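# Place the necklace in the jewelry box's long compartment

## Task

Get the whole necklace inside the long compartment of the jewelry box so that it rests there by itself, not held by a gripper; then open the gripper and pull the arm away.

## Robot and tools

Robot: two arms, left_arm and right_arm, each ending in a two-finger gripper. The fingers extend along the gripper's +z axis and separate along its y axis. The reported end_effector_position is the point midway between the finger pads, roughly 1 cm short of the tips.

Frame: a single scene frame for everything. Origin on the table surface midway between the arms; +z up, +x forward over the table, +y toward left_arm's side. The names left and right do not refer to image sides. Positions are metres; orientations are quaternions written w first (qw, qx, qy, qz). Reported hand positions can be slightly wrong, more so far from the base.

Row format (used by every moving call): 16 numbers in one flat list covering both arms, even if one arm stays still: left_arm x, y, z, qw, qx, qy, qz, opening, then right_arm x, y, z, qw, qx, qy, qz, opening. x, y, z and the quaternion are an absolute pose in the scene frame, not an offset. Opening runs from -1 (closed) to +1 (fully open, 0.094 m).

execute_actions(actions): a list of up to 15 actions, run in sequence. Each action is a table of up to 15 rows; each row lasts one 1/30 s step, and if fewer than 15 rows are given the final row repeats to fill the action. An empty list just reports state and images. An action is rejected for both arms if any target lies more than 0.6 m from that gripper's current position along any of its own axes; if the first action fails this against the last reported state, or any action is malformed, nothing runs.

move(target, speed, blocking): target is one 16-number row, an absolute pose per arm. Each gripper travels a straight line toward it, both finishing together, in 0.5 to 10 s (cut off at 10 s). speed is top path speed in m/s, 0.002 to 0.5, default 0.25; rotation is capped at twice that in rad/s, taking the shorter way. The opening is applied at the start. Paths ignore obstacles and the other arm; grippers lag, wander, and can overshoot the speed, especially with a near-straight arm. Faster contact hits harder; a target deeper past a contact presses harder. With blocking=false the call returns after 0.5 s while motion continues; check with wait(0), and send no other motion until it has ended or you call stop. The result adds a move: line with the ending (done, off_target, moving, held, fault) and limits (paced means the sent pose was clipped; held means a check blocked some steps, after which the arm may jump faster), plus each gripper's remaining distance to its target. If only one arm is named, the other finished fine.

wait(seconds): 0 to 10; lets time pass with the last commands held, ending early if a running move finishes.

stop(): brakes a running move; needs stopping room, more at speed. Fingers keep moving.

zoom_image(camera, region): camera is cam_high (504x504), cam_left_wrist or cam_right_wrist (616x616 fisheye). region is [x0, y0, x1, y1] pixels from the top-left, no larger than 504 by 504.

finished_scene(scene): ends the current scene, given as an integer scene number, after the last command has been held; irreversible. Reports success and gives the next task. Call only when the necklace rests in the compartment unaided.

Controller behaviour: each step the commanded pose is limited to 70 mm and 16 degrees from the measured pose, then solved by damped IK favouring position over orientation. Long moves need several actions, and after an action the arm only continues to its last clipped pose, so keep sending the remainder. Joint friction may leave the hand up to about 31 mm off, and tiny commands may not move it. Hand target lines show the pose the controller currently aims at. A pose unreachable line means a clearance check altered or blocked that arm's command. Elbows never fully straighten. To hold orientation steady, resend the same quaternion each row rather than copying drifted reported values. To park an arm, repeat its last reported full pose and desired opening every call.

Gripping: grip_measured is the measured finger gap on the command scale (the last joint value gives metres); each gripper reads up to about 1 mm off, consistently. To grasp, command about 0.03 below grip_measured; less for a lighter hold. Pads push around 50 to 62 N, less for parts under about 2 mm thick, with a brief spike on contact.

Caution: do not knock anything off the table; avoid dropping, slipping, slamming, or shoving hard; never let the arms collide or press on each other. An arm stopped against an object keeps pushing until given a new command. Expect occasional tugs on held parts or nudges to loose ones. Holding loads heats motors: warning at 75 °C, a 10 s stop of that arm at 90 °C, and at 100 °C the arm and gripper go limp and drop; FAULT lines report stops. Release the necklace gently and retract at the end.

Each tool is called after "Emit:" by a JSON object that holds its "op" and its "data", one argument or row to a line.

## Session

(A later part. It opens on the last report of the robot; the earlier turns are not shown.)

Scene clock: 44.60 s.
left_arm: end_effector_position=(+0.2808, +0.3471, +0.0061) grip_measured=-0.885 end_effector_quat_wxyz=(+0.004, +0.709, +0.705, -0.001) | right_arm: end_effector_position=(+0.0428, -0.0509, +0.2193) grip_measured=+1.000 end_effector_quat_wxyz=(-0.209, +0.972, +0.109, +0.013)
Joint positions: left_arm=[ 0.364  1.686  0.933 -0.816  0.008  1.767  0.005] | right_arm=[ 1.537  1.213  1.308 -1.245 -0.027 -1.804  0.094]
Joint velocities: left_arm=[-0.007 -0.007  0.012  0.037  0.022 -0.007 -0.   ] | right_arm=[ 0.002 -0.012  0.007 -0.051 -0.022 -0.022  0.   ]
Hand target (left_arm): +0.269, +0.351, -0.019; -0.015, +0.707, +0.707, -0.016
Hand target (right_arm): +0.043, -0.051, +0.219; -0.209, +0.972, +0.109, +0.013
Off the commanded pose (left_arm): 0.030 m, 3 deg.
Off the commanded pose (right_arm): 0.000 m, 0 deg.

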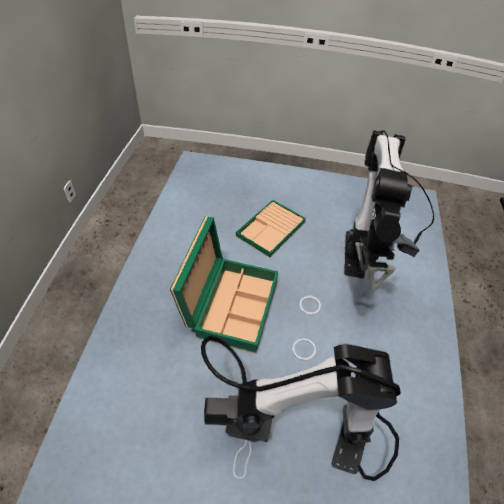

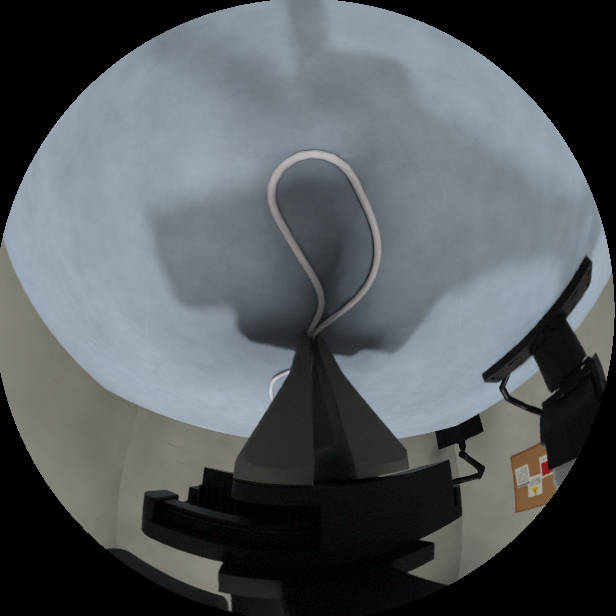

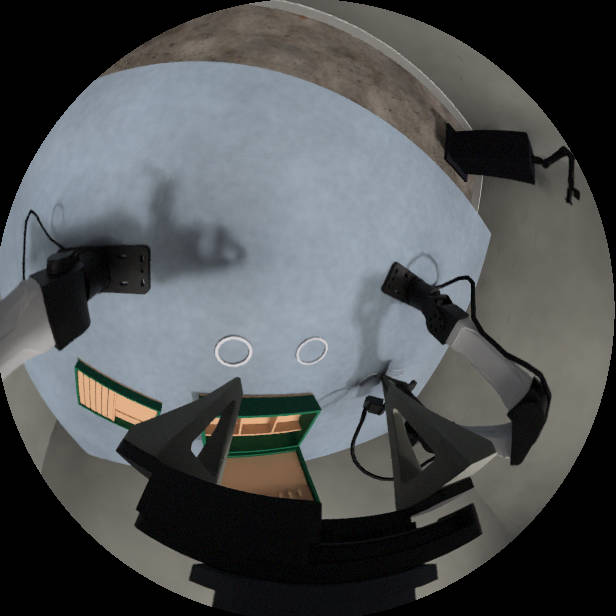

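Emit:
{"op": "execute_actions", "data": {
  "actions": [
    [[0.272,0.352,-0.022,-0.015,0.707,0.707,-0.015,-1, 0.0428,-0.0509,0.2193,-0.209,0.972,0.109,0.013,1]]
  ]
}}

Emit:
{"op": "move", "data": {
  "target": [0.28,0.347,0.05,0,0.707,0.707,0,-1, 0.0428,-0.0509,0.2193,-0.209,0.972,0.109,0.013,1],
  "speed": 0.1
}}

Scene clock: 47.87 s.
left_arm: end_effector_position=(+0.2837, +0.3479, +0.0062) grip_measured=-0.957 end_effector_quat_wxyz=(+0.007, +0.709, +0.705, +0.004) | right_arm: end_effector_position=(+0.0428, -0.0509, +0.2193) grip_measured=+1.000 end_effector_quat_wxyz=(-0.209, +0.972, +0.109, +0.013)
Joint positions: left_arm=[ 0.364  1.686  0.933 -0.804  0.007  1.767  0.002] | right_arm=[ 1.537  1.213  1.308 -1.245 -0.027 -1.804  0.094]
Joint velocities: left_arm=[ 0.012  0.002  0.022  0.11  -0.037 -0.037  0.001] | right_arm=[-0.002  0.002 -0.002  0.007 -0.022  0.007  0.   ]
Hand target (left_arm): +0.270, +0.351, -0.019; -0.015, +0.707, +0.707, -0.015
Hand target (right_arm): +0.043, -0.051, +0.219; -0.209, +0.972, +0.109, +0.013
Off the commanded pose (left_arm): 0.031 m, 3 deg.
Off the commanded pose (right_arm): 0.000 m, 0 deg.

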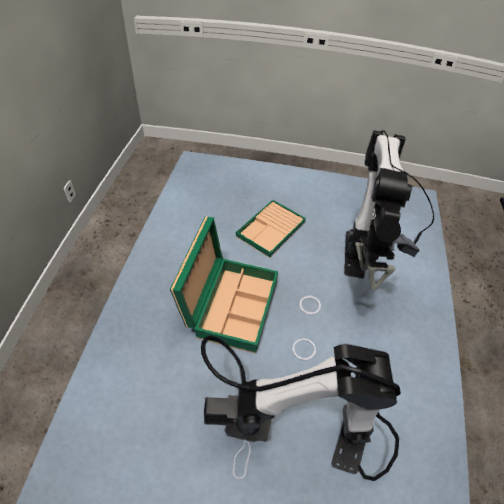

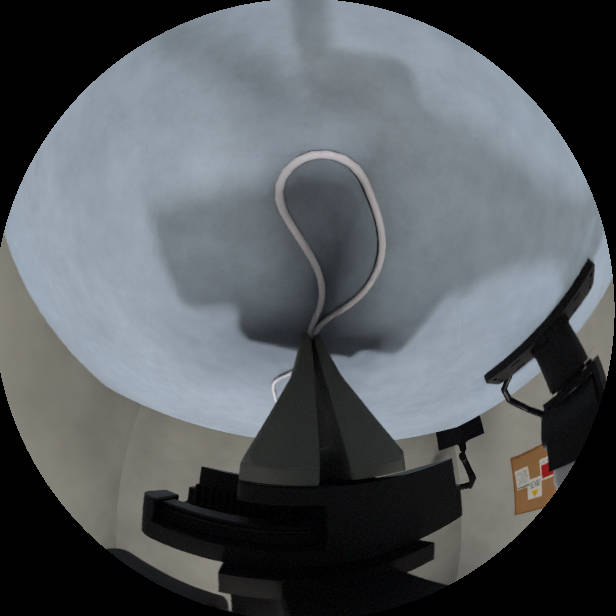

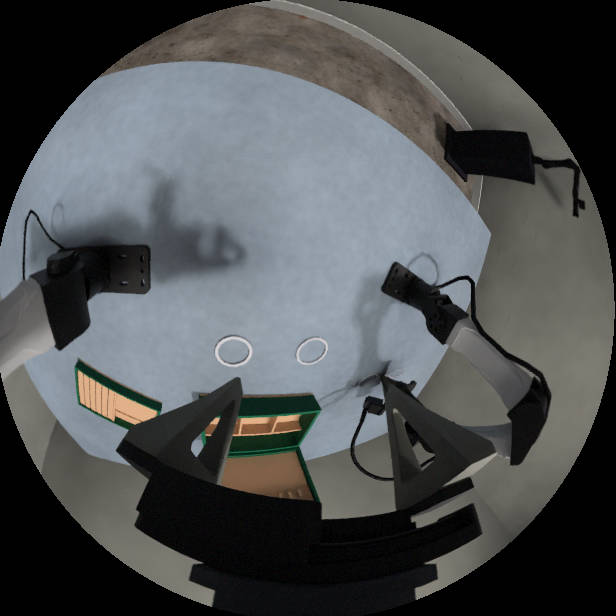

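Scene clock: 48.90 s.
left_arm: end_effector_position=(+0.2775, +0.3468, +0.0425) grip_measured=-0.982 end_effector_quat_wxyz=(-0.002, +0.707, +0.707, -0.009) | right_arm: end_effector_position=(+0.0428, -0.0509, +0.2193) grip_measured=+1.000 end_effector_quat_wxyz=(-0.209, +0.972, +0.109, +0.013)
Joint positions: left_arm=[ 0.364  1.63   1.03  -0.989  0.006  1.761  0.001] | right_arm=[ 1.537  1.213  1.308 -1.245 -0.027 -1.804  0.094]
Joint velocities: left_arm=[-0.007 -0.012 -0.007 -0.051 -0.095 -0.051  0.   ] | right_arm=[-0.002 -0.002 -0.017  0.037  0.022 -0.051  0.   ]
Hand target (left_arm): +0.281, +0.347, +0.050; +0.000, +0.707, +0.707, +0.000
Hand target (right_arm): +0.043, -0.051, +0.219; -0.209, +0.972, +0.109, +0.013
Off the commanded pose (left_arm): 0.008 m, 1 deg.
Off the commanded pose (right_arm): 0.000 m, 0 deg.
move: done

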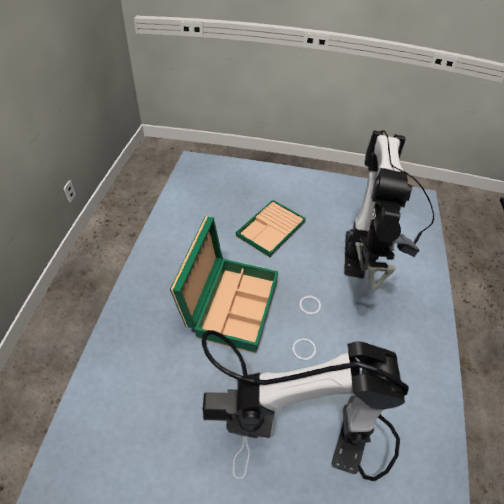

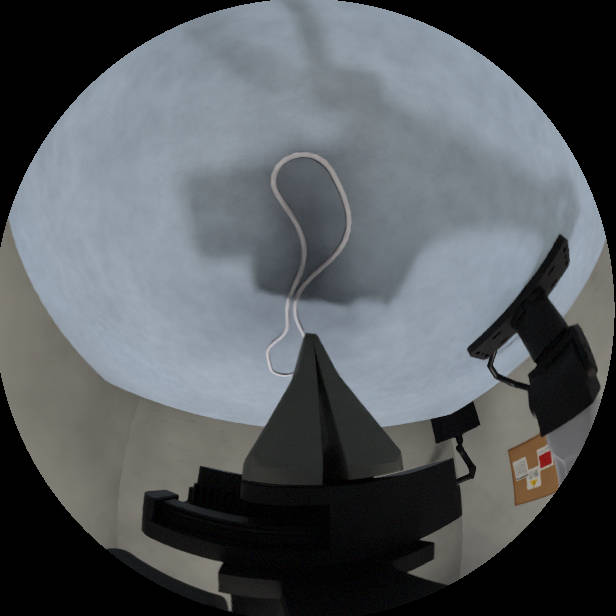

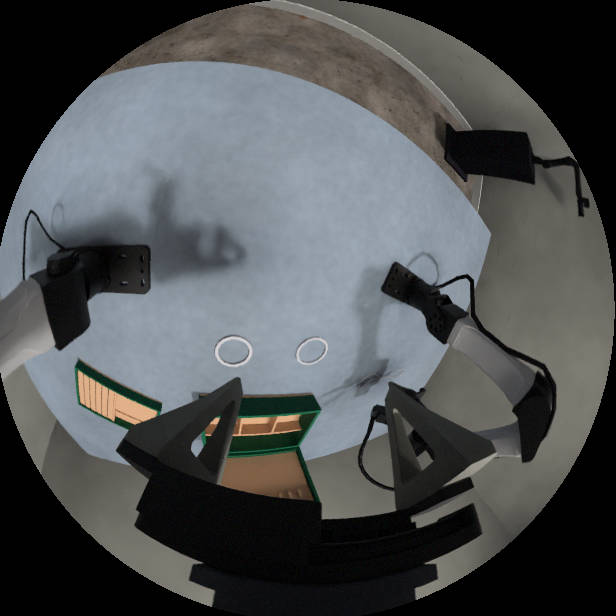

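Emit:
{"op": "move", "data": {
  "target": [0.288,0.23,0.03,0,0.707,0.707,0,-0.9, 0.0428,-0.0509,0.2193,-0.209,0.972,0.109,0.013,1],
  "speed": 0.2
}}

Emit:
{"op": "move", "data": {
  "target": [0.284,0.23,-0.01,-0.01,0.707,0.707,-0.01,-0.9, 0.0428,-0.0509,0.2193,-0.209,0.972,0.109,0.013,1],
  "speed": 0.06
}}

Emit:
{"op": "move", "data": {
  "target": [0.275,0.33,-0.01,-0.01,0.707,0.707,-0.01,-0.9, 0.0428,-0.0509,0.2193,-0.209,0.972,0.109,0.013,1],
  "speed": 0.08
}}

Emit:
{"op": "move", "data": {
  "target": [0.28,0.335,0.045,0,0.707,0.707,0,-0.9, 0.0428,-0.0509,0.2193,-0.209,0.972,0.109,0.013,1],
  "speed": 0.1
}}

Scene clock: 61.73 s.
left_arm: end_effector_position=(+0.2842, +0.2322, +0.0343) grip_measured=-0.902 end_effector_quat_wxyz=(+0.001, +0.709, +0.705, -0.002) | right_arm: end_effector_position=(+0.0428, -0.0509, +0.2193) grip_measured=+1.000 end_effector_quat_wxyz=(-0.209, +0.972, +0.109, +0.013)
Joint positions: left_arm=[-0.06   1.662  1.03  -0.939  0.005  1.341  0.005] | right_arm=[ 1.537  1.213  1.308 -1.245 -0.027 -1.804  0.094]
Joint velocities: left_arm=[-0.012 -0.017 -0.002 -0.022  0.022  0.037  0.   ] | right_arm=[-0.007  0.002 -0.002  0.081  0.007  0.051  0.   ]
Hand target (left_arm): +0.288, +0.232, +0.030; -0.004, +0.707, +0.707, -0.000
Hand target (right_arm): +0.043, -0.051, +0.219; -0.209, +0.972, +0.109, +0.013
Off the commanded pose (left_arm): 0.006 m, 0 deg.
Off the commanded pose (right_arm): 0.000 m, 0 deg.
move: done

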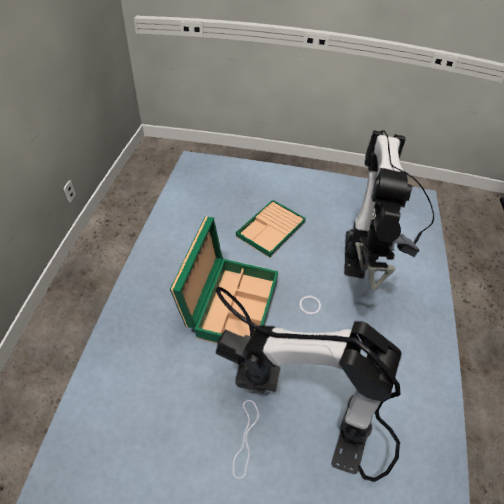

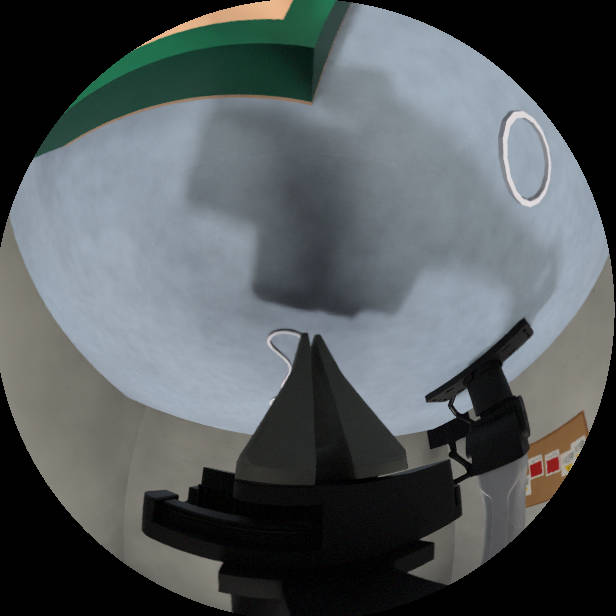

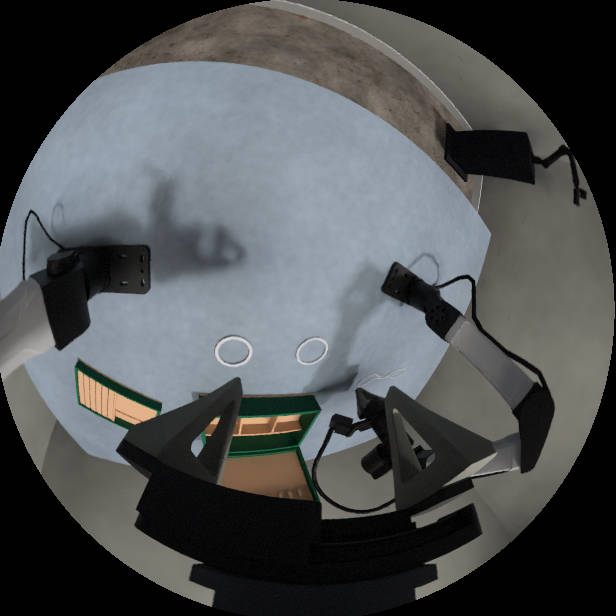

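Scene clock: 62.70 s.
left_arm: end_effector_position=(+0.2894, +0.2310, +0.0069) grip_measured=-0.902 end_effector_quat_wxyz=(+0.003, +0.707, +0.707, -0.001) | right_arm: end_effector_position=(+0.0428, -0.0509, +0.2193) grip_measured=+1.000 end_effector_quat_wxyz=(-0.209, +0.972, +0.109, +0.013)
Joint positions: left_arm=[-0.06   1.725  0.982 -0.824  0.005  1.336  0.005] | right_arm=[ 1.537  1.213  1.308 -1.245 -0.027 -1.804  0.094]
Joint velocities: left_arm=[ 0.012 -0.017 -0.012 -0.081 -0.007  0.037 -0.   ] | right_arm=[-0.022 -0.007  0.007  0.022 -0.007  0.037  0.   ]
Hand target (left_arm): +0.283, +0.230, -0.009; -0.010, +0.707, +0.707, -0.010
Hand target (right_arm): +0.043, -0.051, +0.219; -0.209, +0.972, +0.109, +0.013
Off the commanded pose (left_arm): 0.018 m, 2 deg.
Off the commanded pose (right_arm): 0.000 m, 0 deg.
move: off_target (left_arm)

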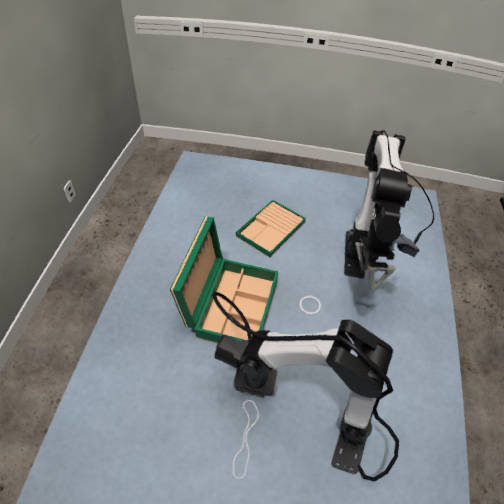

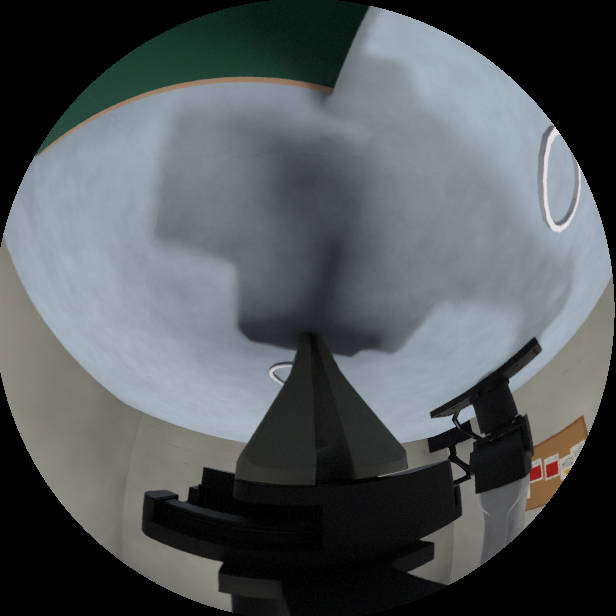

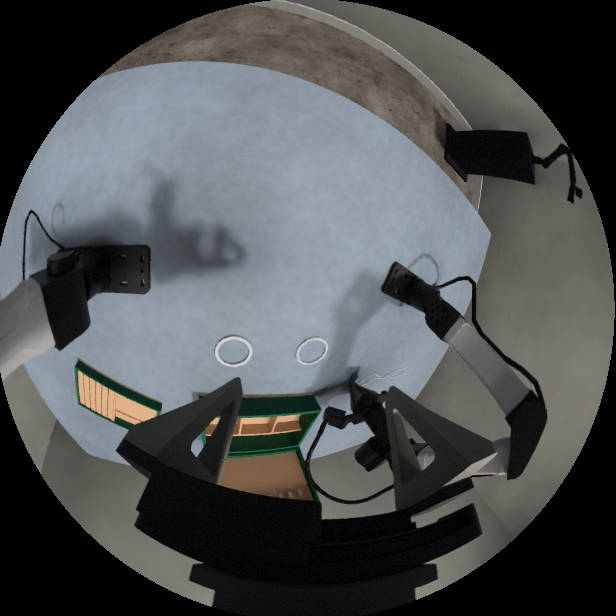

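Scene clock: 64.43 s.
left_arm: end_effector_position=(+0.2932, +0.3207, +0.0065) grip_measured=-0.902 end_effector_quat_wxyz=(+0.021, +0.709, +0.705, +0.003) | right_arm: end_effector_position=(+0.0428, -0.0509, +0.2193) grip_measured=+1.000 end_effector_quat_wxyz=(-0.209, +0.972, +0.109, +0.013)
Joint positions: left_arm=[ 0.276  1.692  0.941 -0.79   0.029  1.678  0.005] | right_arm=[ 1.537  1.213  1.308 -1.245 -0.027 -1.804  0.094]
Joint velocities: left_arm=[-0.007 -0.027 -0.007 -0.037  0.022  0.022 -0.001] | right_arm=[ 0.007  0.002  0.007  0.007 -0.022  0.007  0.   ]
Hand target (left_arm): +0.274, +0.327, -0.009; -0.006, +0.707, +0.707, -0.010
Hand target (right_arm): +0.043, -0.051, +0.219; -0.209, +0.972, +0.109, +0.013
Off the commanded pose (left_arm): 0.026 m, 4 deg.
Off the commanded pose (right_arm): 0.000 m, 0 deg.
move: off_target (left_arm)

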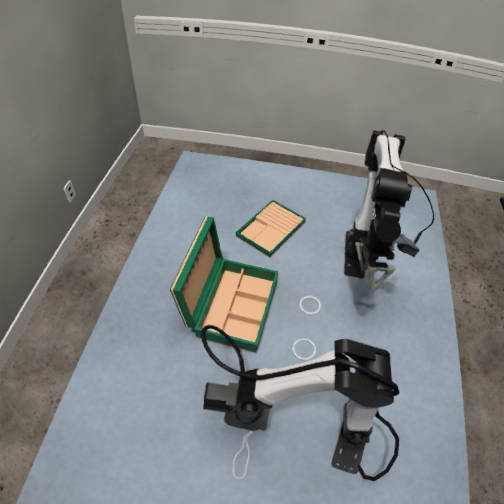

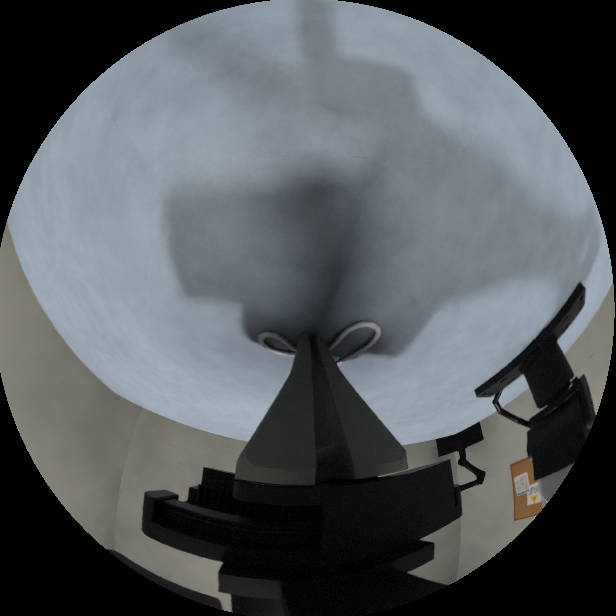

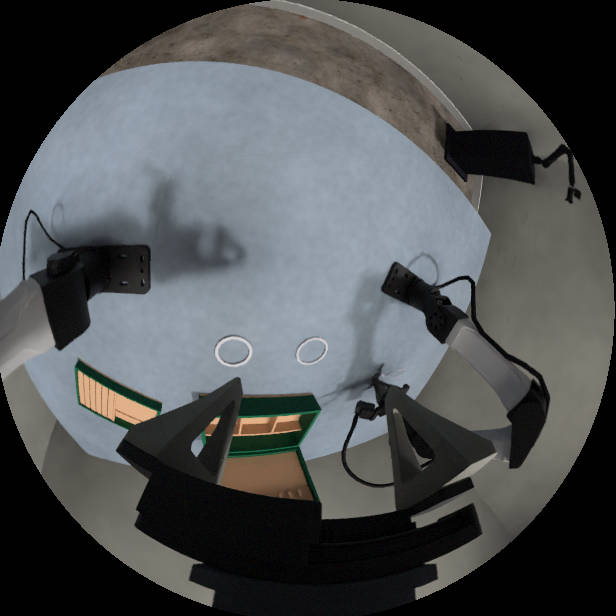

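Scene clock: 65.43 s.
left_arm: end_effector_position=(+0.2778, +0.3302, +0.0374) grip_measured=-0.902 end_effector_quat_wxyz=(-0.001, +0.708, +0.706, -0.010) | right_arm: end_effector_position=(+0.0428, -0.0509, +0.2193) grip_measured=+1.000 end_effector_quat_wxyz=(-0.209, +0.972, +0.109, +0.013)
Joint positions: left_arm=[ 0.305  1.629  1.007 -0.967  0.01   1.703  0.005] | right_arm=[ 1.537  1.213  1.308 -1.245 -0.027 -1.804  0.094]
Joint velocities: left_arm=[ 0.017 -0.022  0.007  0.037  0.007 -0.022  0.   ] | right_arm=[ 0.022  0.007 -0.017  0.081  0.037 -0.007  0.   ]
Hand target (left_arm): +0.280, +0.335, +0.045; +0.000, +0.707, +0.707, +0.000
Hand target (right_arm): +0.043, -0.051, +0.219; -0.209, +0.972, +0.109, +0.013
Off the commanded pose (left_arm): 0.009 m, 1 deg.
Off the commanded pose (right_arm): 0.000 m, 0 deg.
move: done

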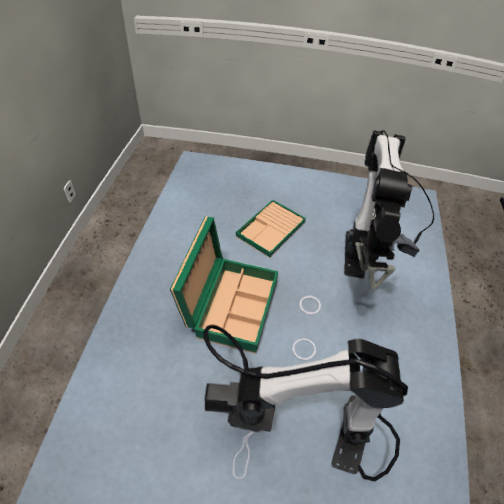

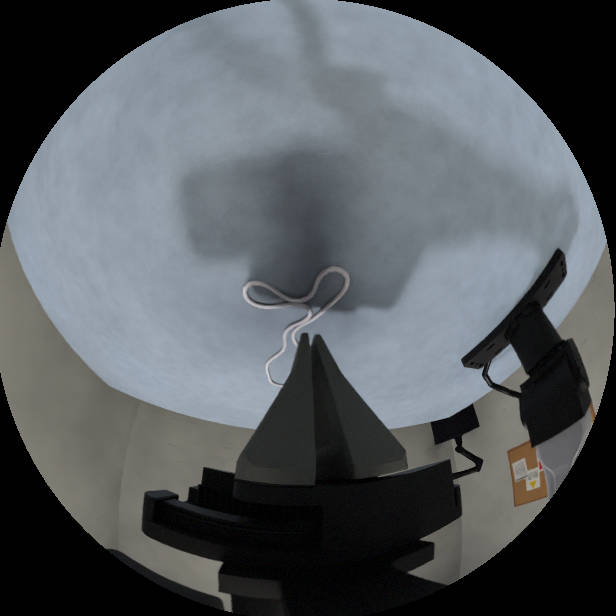

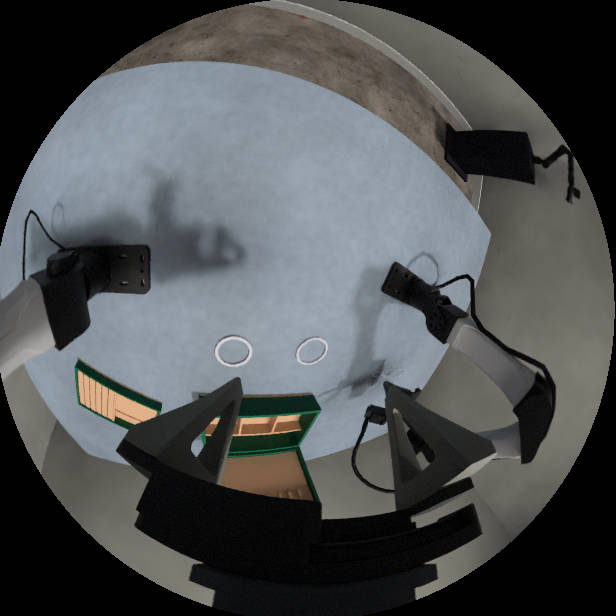

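Now squeeze the two lobes together.

Emit:
{"op": "execute_actions", "data": {
  "actions": [
    [[0.285,0.32,0.035,0,0.707,0.707,0,0.85, 0.0428,-0.0509,0.2193,-0.209,0.972,0.109,0.013,1]]
  ]
}}

Emit:
{"op": "move", "data": {
  "target": [0.282,0.32,-0.02,-0.015,0.707,0.707,-0.015,0.85, 0.0428,-0.0509,0.2193,-0.209,0.972,0.109,0.013,1],
  "speed": 0.05
}}

Emit:
{"op": "execute_actions", "data": {
  "actions": [
    [[0.282,0.32,-0.02,-0.015,0.707,0.707,-0.015,0.2, 0.0428,-0.0509,0.2193,-0.209,0.972,0.109,0.013,1]],
    [[0.282,0.32,-0.02,-0.015,0.707,0.707,-0.015,-0.4, 0.0428,-0.0509,0.2193,-0.209,0.972,0.109,0.013,1]],
    [[0.282,0.32,-0.02,-0.015,0.707,0.707,-0.015,-0.7, 0.0428,-0.0509,0.2193,-0.209,0.972,0.109,0.013,1]]
  ]
}}

Emit:
{"op": "zoom_image", "data": {
  "camera": "cam_left_wrist",
  "region": [250, 280, 370, 400]
}}

Scene clock: 76.77 s.
left_arm: end_effector_position=(+0.2832, +0.3206, +0.0373) grip_measured=+0.848 end_effector_quat_wxyz=(+0.003, +0.708, +0.707, -0.002) | right_arm: end_effector_position=(+0.0428, -0.0509, +0.2193) grip_measured=+1.000 end_effector_quat_wxyz=(-0.209, +0.972, +0.109, +0.013)
Joint positions: left_arm=[ 0.265  1.629  1.007 -0.949  0.007  1.662  0.087] | right_arm=[ 1.537  1.213  1.308 -1.245 -0.027 -1.804  0.094]
Joint velocities: left_arm=[-0.017 -0.017 -0.002 -0.037  0.037  0.022  0.   ] | right_arm=[-0.002  0.007 -0.002  0.007  0.022 -0.022  0.   ]
Hand target (left_arm): +0.285, +0.320, +0.035; -0.000, +0.707, +0.707, -0.000
Hand target (right_arm): +0.043, -0.051, +0.219; -0.209, +0.972, +0.109, +0.013
Off the commanded pose (left_arm): 0.003 m, 0 deg.
Off the commanded pose (right_arm): 0.000 m, 0 deg.

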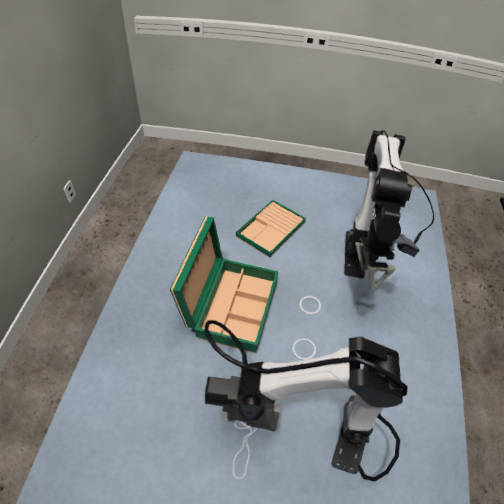

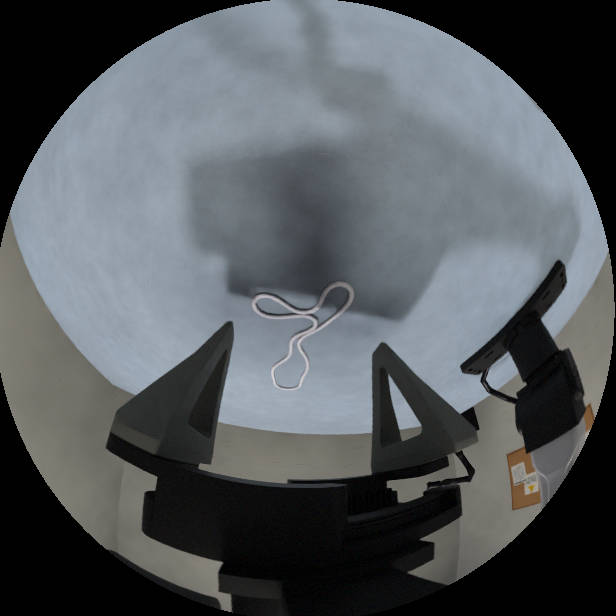

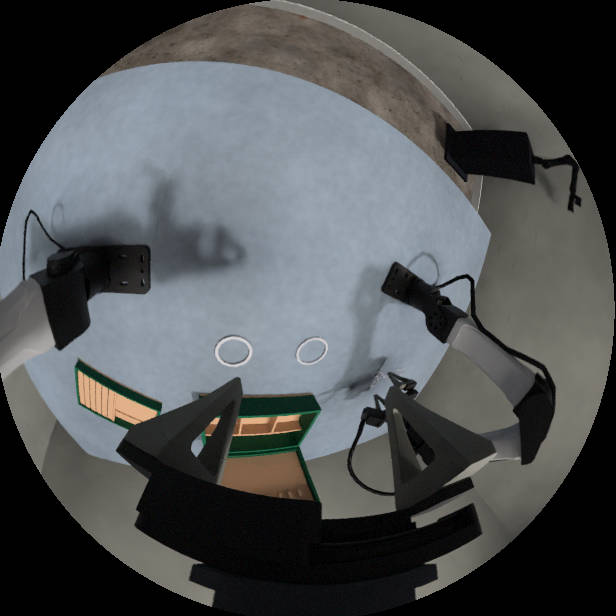

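Scene clock: 78.17 s.
left_arm: end_effector_position=(+0.2876, +0.3211, +0.0068) grip_measured=+0.848 end_effector_quat_wxyz=(+0.002, +0.706, +0.708, -0.003) | right_arm: end_effector_position=(+0.0428, -0.0509, +0.2193) grip_measured=+1.000 end_effector_quat_wxyz=(-0.209, +0.972, +0.109, +0.013)
Joint positions: left_arm=[ 0.265  1.7    0.952 -0.825  0.006  1.658  0.087] | right_arm=[ 1.537  1.213  1.308 -1.245 -0.027 -1.804  0.094]
Joint velocities: left_arm=[-0.012 -0.007  0.002  0.037 -0.022 -0.007 -0.001] | right_arm=[ 0.012 -0.012 -0.017 -0.066  0.037 -0.037  0.   ]
Hand target (left_arm): +0.279, +0.320, -0.017; -0.016, +0.707, +0.707, -0.015
Hand target (right_arm): +0.043, -0.051, +0.219; -0.209, +0.972, +0.109, +0.013
Off the commanded pose (left_arm): 0.027 m, 2 deg.
Off the commanded pose (right_arm): 0.000 m, 0 deg.
move: off_target (left_arm)

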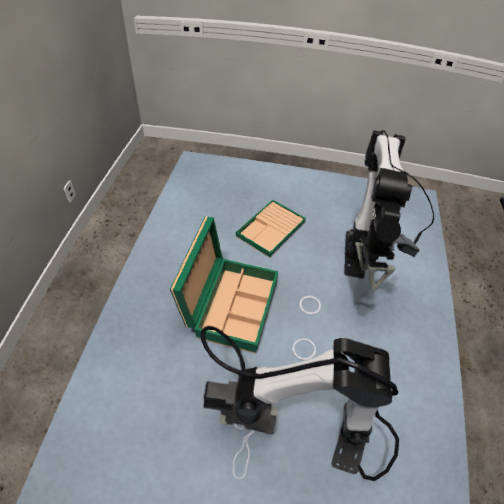

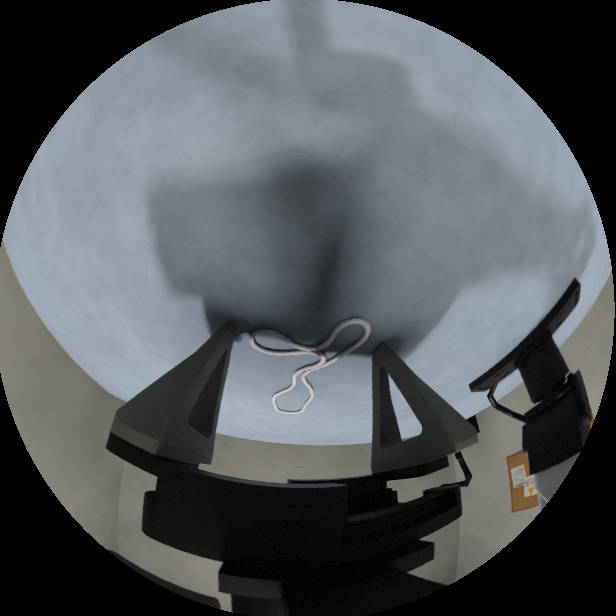

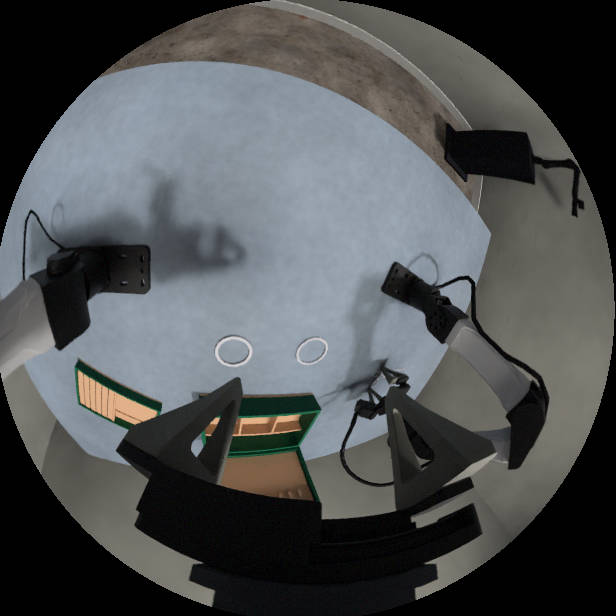

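Scene clock: 79.67 s.
left_arm: end_effector_position=(+0.2878, +0.3212, +0.0065) grip_measured=-0.698 end_effector_quat_wxyz=(+0.002, +0.706, +0.708, -0.002) | right_arm: end_effector_position=(+0.0428, -0.0509, +0.2193) grip_measured=+1.000 end_effector_quat_wxyz=(-0.209, +0.972, +0.109, +0.013)
Joint positions: left_arm=[ 0.265  1.7    0.951 -0.823  0.006  1.658  0.014] | right_arm=[ 1.537  1.213  1.308 -1.245 -0.027 -1.804  0.094]
Joint velocities: left_arm=[-0.017 -0.002 -0.027 -0.066  0.081 -0.037 -0.   ] | right_arm=[ 0.002 -0.012 -0.012 -0.007  0.051  0.051  0.   ]
Hand target (left_arm): +0.280, +0.320, -0.017; -0.015, +0.707, +0.707, -0.015
Hand target (right_arm): +0.043, -0.051, +0.219; -0.209, +0.972, +0.109, +0.013
Off the commanded pose (left_arm): 0.027 m, 2 deg.
Off the commanded pose (right_arm): 0.000 m, 0 deg.

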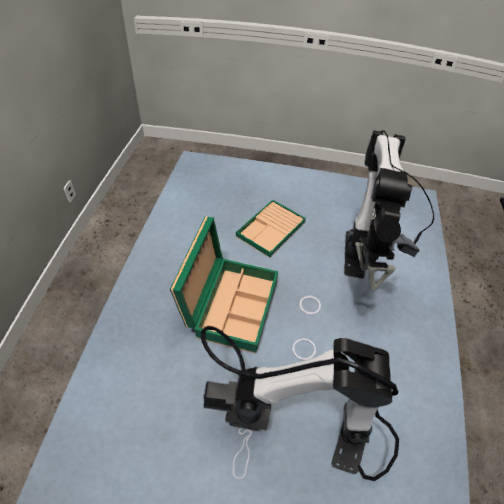

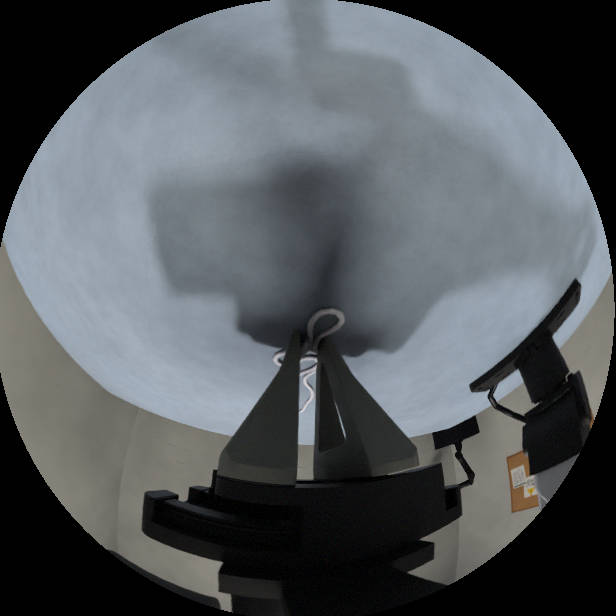

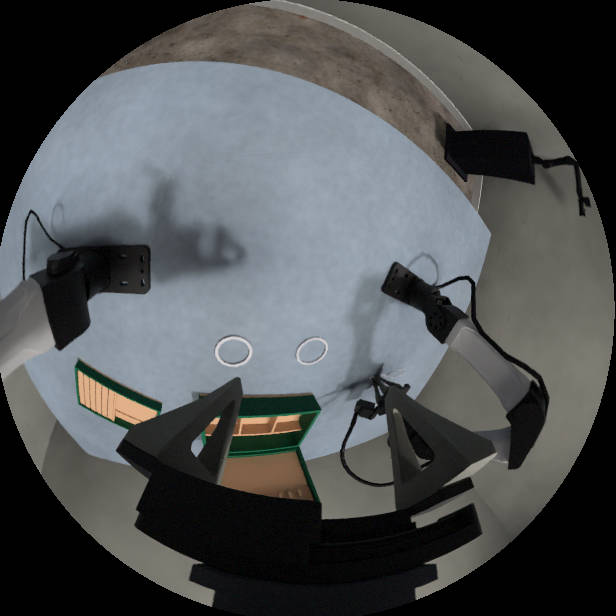

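Region (250, 280, 370, 400) of cam_left_wrist's 616x616 image, scaled by 4.200, with more detail than that image has.

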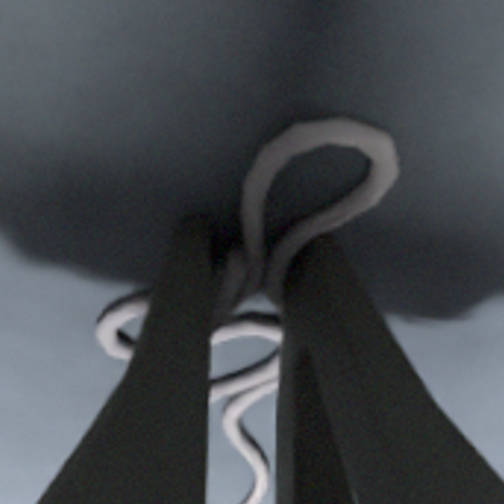

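Emit:
{"op": "execute_actions", "data": {
  "actions": [
    [[0.282,0.32,-0.01,-0.015,0.707,0.707,-0.015,0.4, 0.0428,-0.0509,0.2193,-0.209,0.972,0.109,0.013,1]],
    [[0.282,0.346,-0.01,-0.015,0.707,0.707,-0.015,0.4, 0.0428,-0.0509,0.2193,-0.209,0.972,0.109,0.013,1]]
  ]
}}

Emit:
{"op": "zoom_image", "data": {
  "camera": "cam_left_wrist",
  "region": [220, 260, 400, 440]
}}

Scene clock: 85.60 s.
left_arm: end_effector_position=(+0.2917, +0.3386, +0.0074) grip_measured=+0.398 end_effector_quat_wxyz=(+0.015, +0.706, +0.708, +0.002) | right_arm: end_effector_position=(+0.0428, -0.0509, +0.2193) grip_measured=+1.000 end_effector_quat_wxyz=(-0.209, +0.972, +0.109, +0.013)
Joint positions: left_arm=[ 0.335  1.7    0.955 -0.804  0.022  1.728  0.066] | right_arm=[ 1.537  1.213  1.308 -1.245 -0.027 -1.804  0.094]
Joint velocities: left_arm=[-0.012 -0.012  0.002 -0.007 -0.051  0.051  0.   ] | right_arm=[-0.012 -0.012 -0.017  0.022 -0.007 -0.022  0.   ]
Hand target (left_arm): +0.281, +0.345, -0.008; -0.014, +0.707, +0.707, -0.015
Hand target (right_arm): +0.043, -0.051, +0.219; -0.209, +0.972, +0.109, +0.013
Off the commanded pose (left_arm): 0.021 m, 4 deg.
Off the commanded pose (right_arm): 0.000 m, 0 deg.

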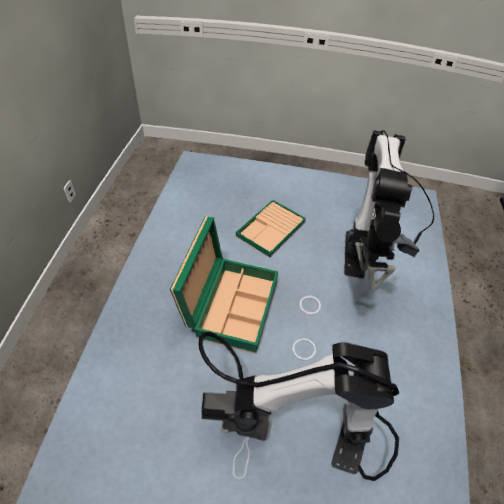

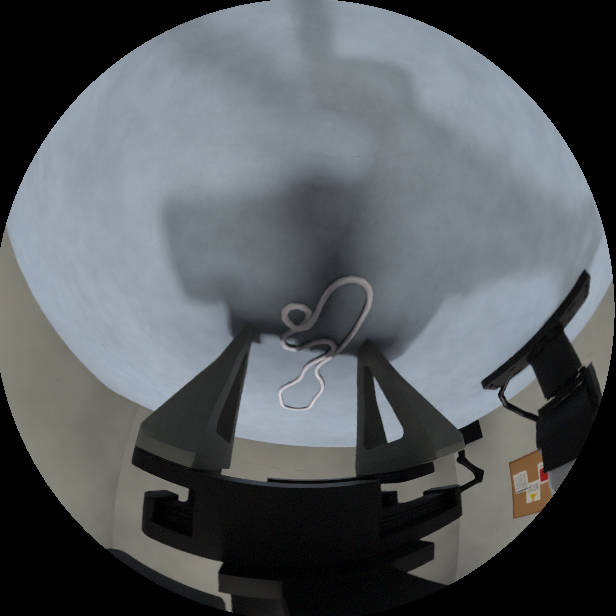

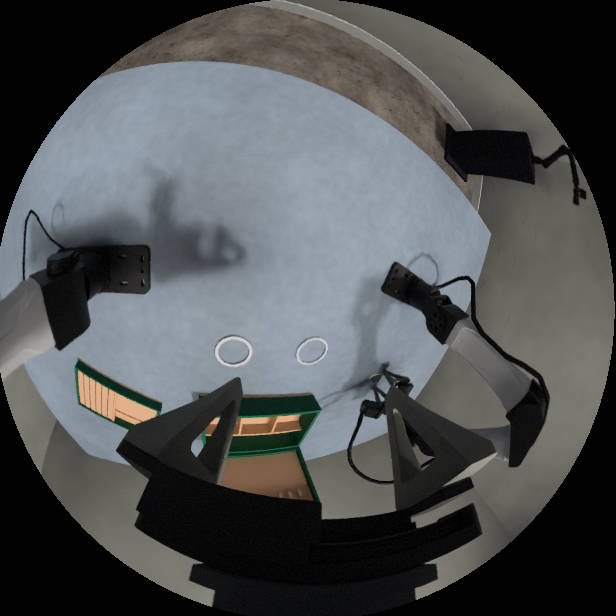

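Region (220, 260, 400, 440) of cam_left_wrist's 616x616 image, scaled by 2.800, with more detail than that image has.

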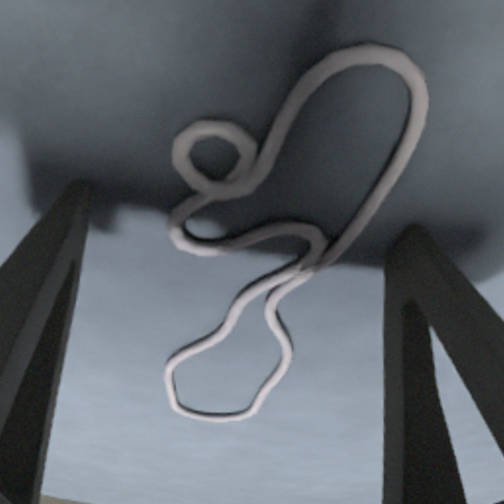

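Emit:
{"op": "execute_actions", "data": {
  "actions": [
    [[0.282,0.338,-0.022,-0.02,0.707,0.707,-0.02,-0.2, 0.0428,-0.0509,0.2193,-0.209,0.972,0.109,0.013,1]],
    [[0.282,0.338,-0.022,-0.02,0.707,0.707,-0.02,-0.7, 0.0428,-0.0509,0.2193,-0.209,0.972,0.109,0.013,1]],
    [[0.282,0.338,-0.022,-0.02,0.707,0.707,-0.02,-0.87, 0.0428,-0.0509,0.2193,-0.209,0.972,0.109,0.013,1]],
    [[0.282,0.338,-0.022,-0.02,0.707,0.707,-0.02,-0.97, 0.0428,-0.0509,0.2193,-0.209,0.972,0.109,0.013,1]]
  ]
}}

Emit:
{"op": "move", "data": {
  "target": [0.29,0.34,0.06,0,0.707,0.707,0,-0.97, 0.0428,-0.0509,0.2193,-0.209,0.972,0.109,0.013,1],
  "speed": 0.1
}}

Scene clock: 95.13 s.
left_arm: end_effector_position=(+0.2874, +0.3393, +0.0060) grip_measured=-0.952 end_effector_quat_wxyz=(+0.002, +0.706, +0.709, -0.001) | right_arm: end_effector_position=(+0.0428, -0.0509, +0.2193) grip_measured=+1.000 end_effector_quat_wxyz=(-0.209, +0.972, +0.109, +0.013)
Joint positions: left_arm=[ 0.329  1.705  0.955 -0.819  0.004  1.721  0.002] | right_arm=[ 1.537  1.213  1.308 -1.245 -0.027 -1.804  0.094]
Joint velocities: left_arm=[-0.007 -0.002  0.007  0.007  0.081  0.007  0.   ] | right_arm=[-0.002 -0.017 -0.007 -0.007 -0.037  0.066  0.   ]
Hand target (left_arm): +0.279, +0.338, -0.019; -0.020, +0.707, +0.707, -0.020
Hand target (right_arm): +0.043, -0.051, +0.219; -0.209, +0.972, +0.109, +0.013
Off the commanded pose (left_arm): 0.029 m, 3 deg.
Off the commanded pose (right_arm): 0.000 m, 0 deg.

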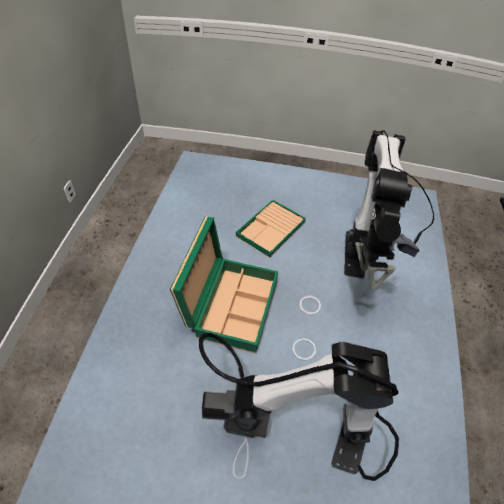

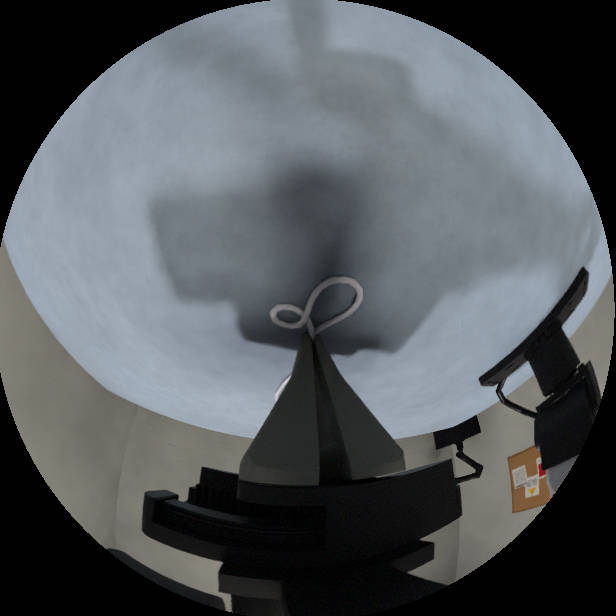

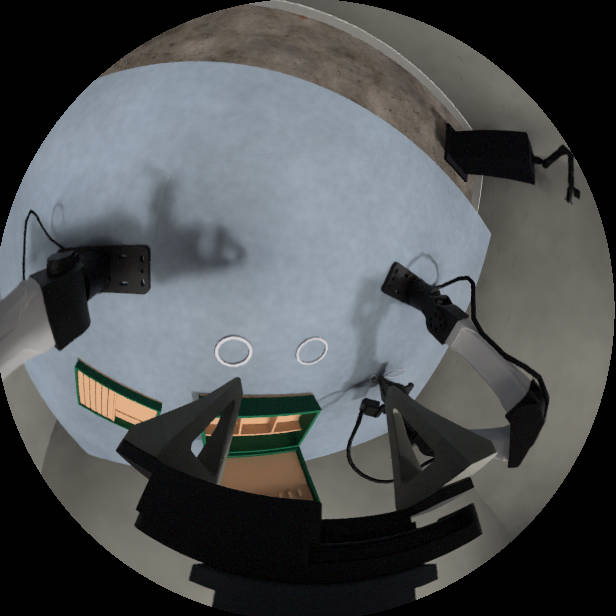

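Scene clock: 96.27 s.
left_arm: end_effector_position=(+0.2879, +0.3393, +0.0520) grip_measured=-0.952 end_effector_quat_wxyz=(-0.004, +0.706, +0.709, -0.009) | right_arm: end_effector_position=(+0.0428, -0.0509, +0.2193) grip_measured=+1.000 end_effector_quat_wxyz=(-0.209, +0.972, +0.109, +0.013)
Joint positions: left_arm=[ 0.329  1.651  1.093 -1.032  0.004  1.721  0.002] | right_arm=[ 1.537  1.213  1.308 -1.245 -0.027 -1.804  0.094]
Joint velocities: left_arm=[-0.002 -0.012  0.017 -0.022  0.022  0.022  0.   ] | right_arm=[-0.007 -0.002 -0.027 -0.007  0.007 -0.051  0.   ]
Hand target (left_arm): +0.291, +0.340, +0.060; +0.000, +0.707, +0.707, +0.000
Hand target (right_arm): +0.043, -0.051, +0.219; -0.209, +0.972, +0.109, +0.013
Off the commanded pose (left_arm): 0.008 m, 1 deg.
Off the commanded pose (right_arm): 0.000 m, 0 deg.
move: done

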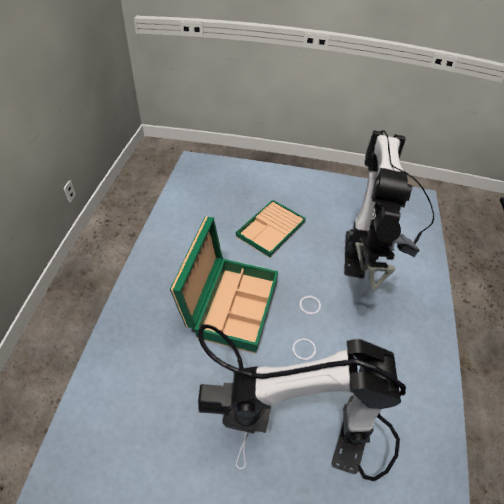

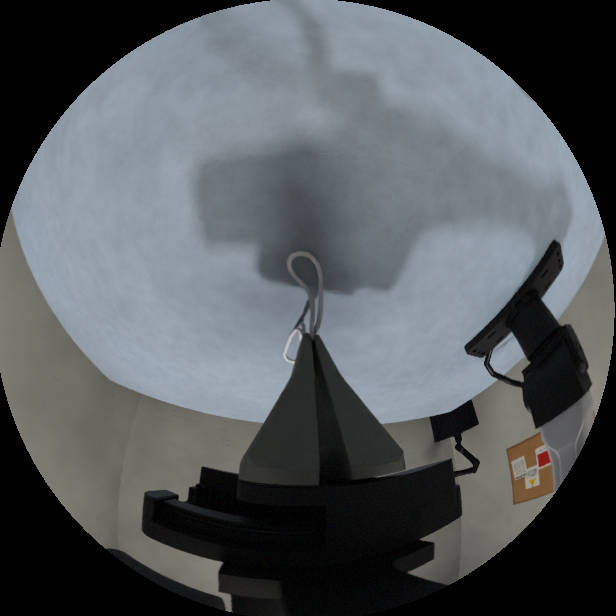

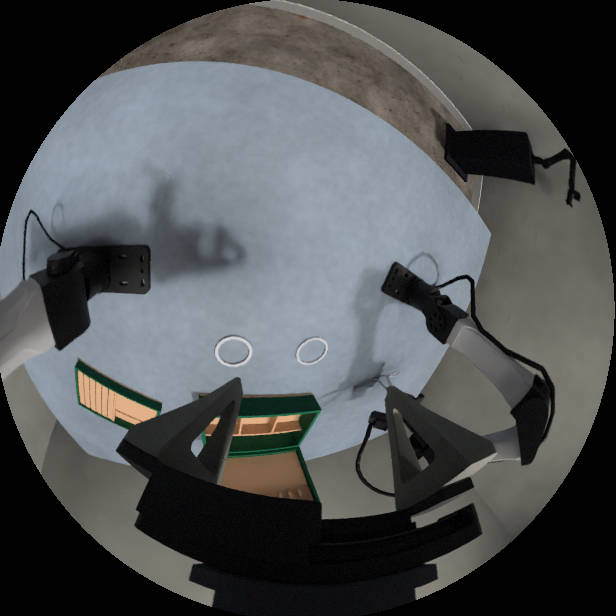

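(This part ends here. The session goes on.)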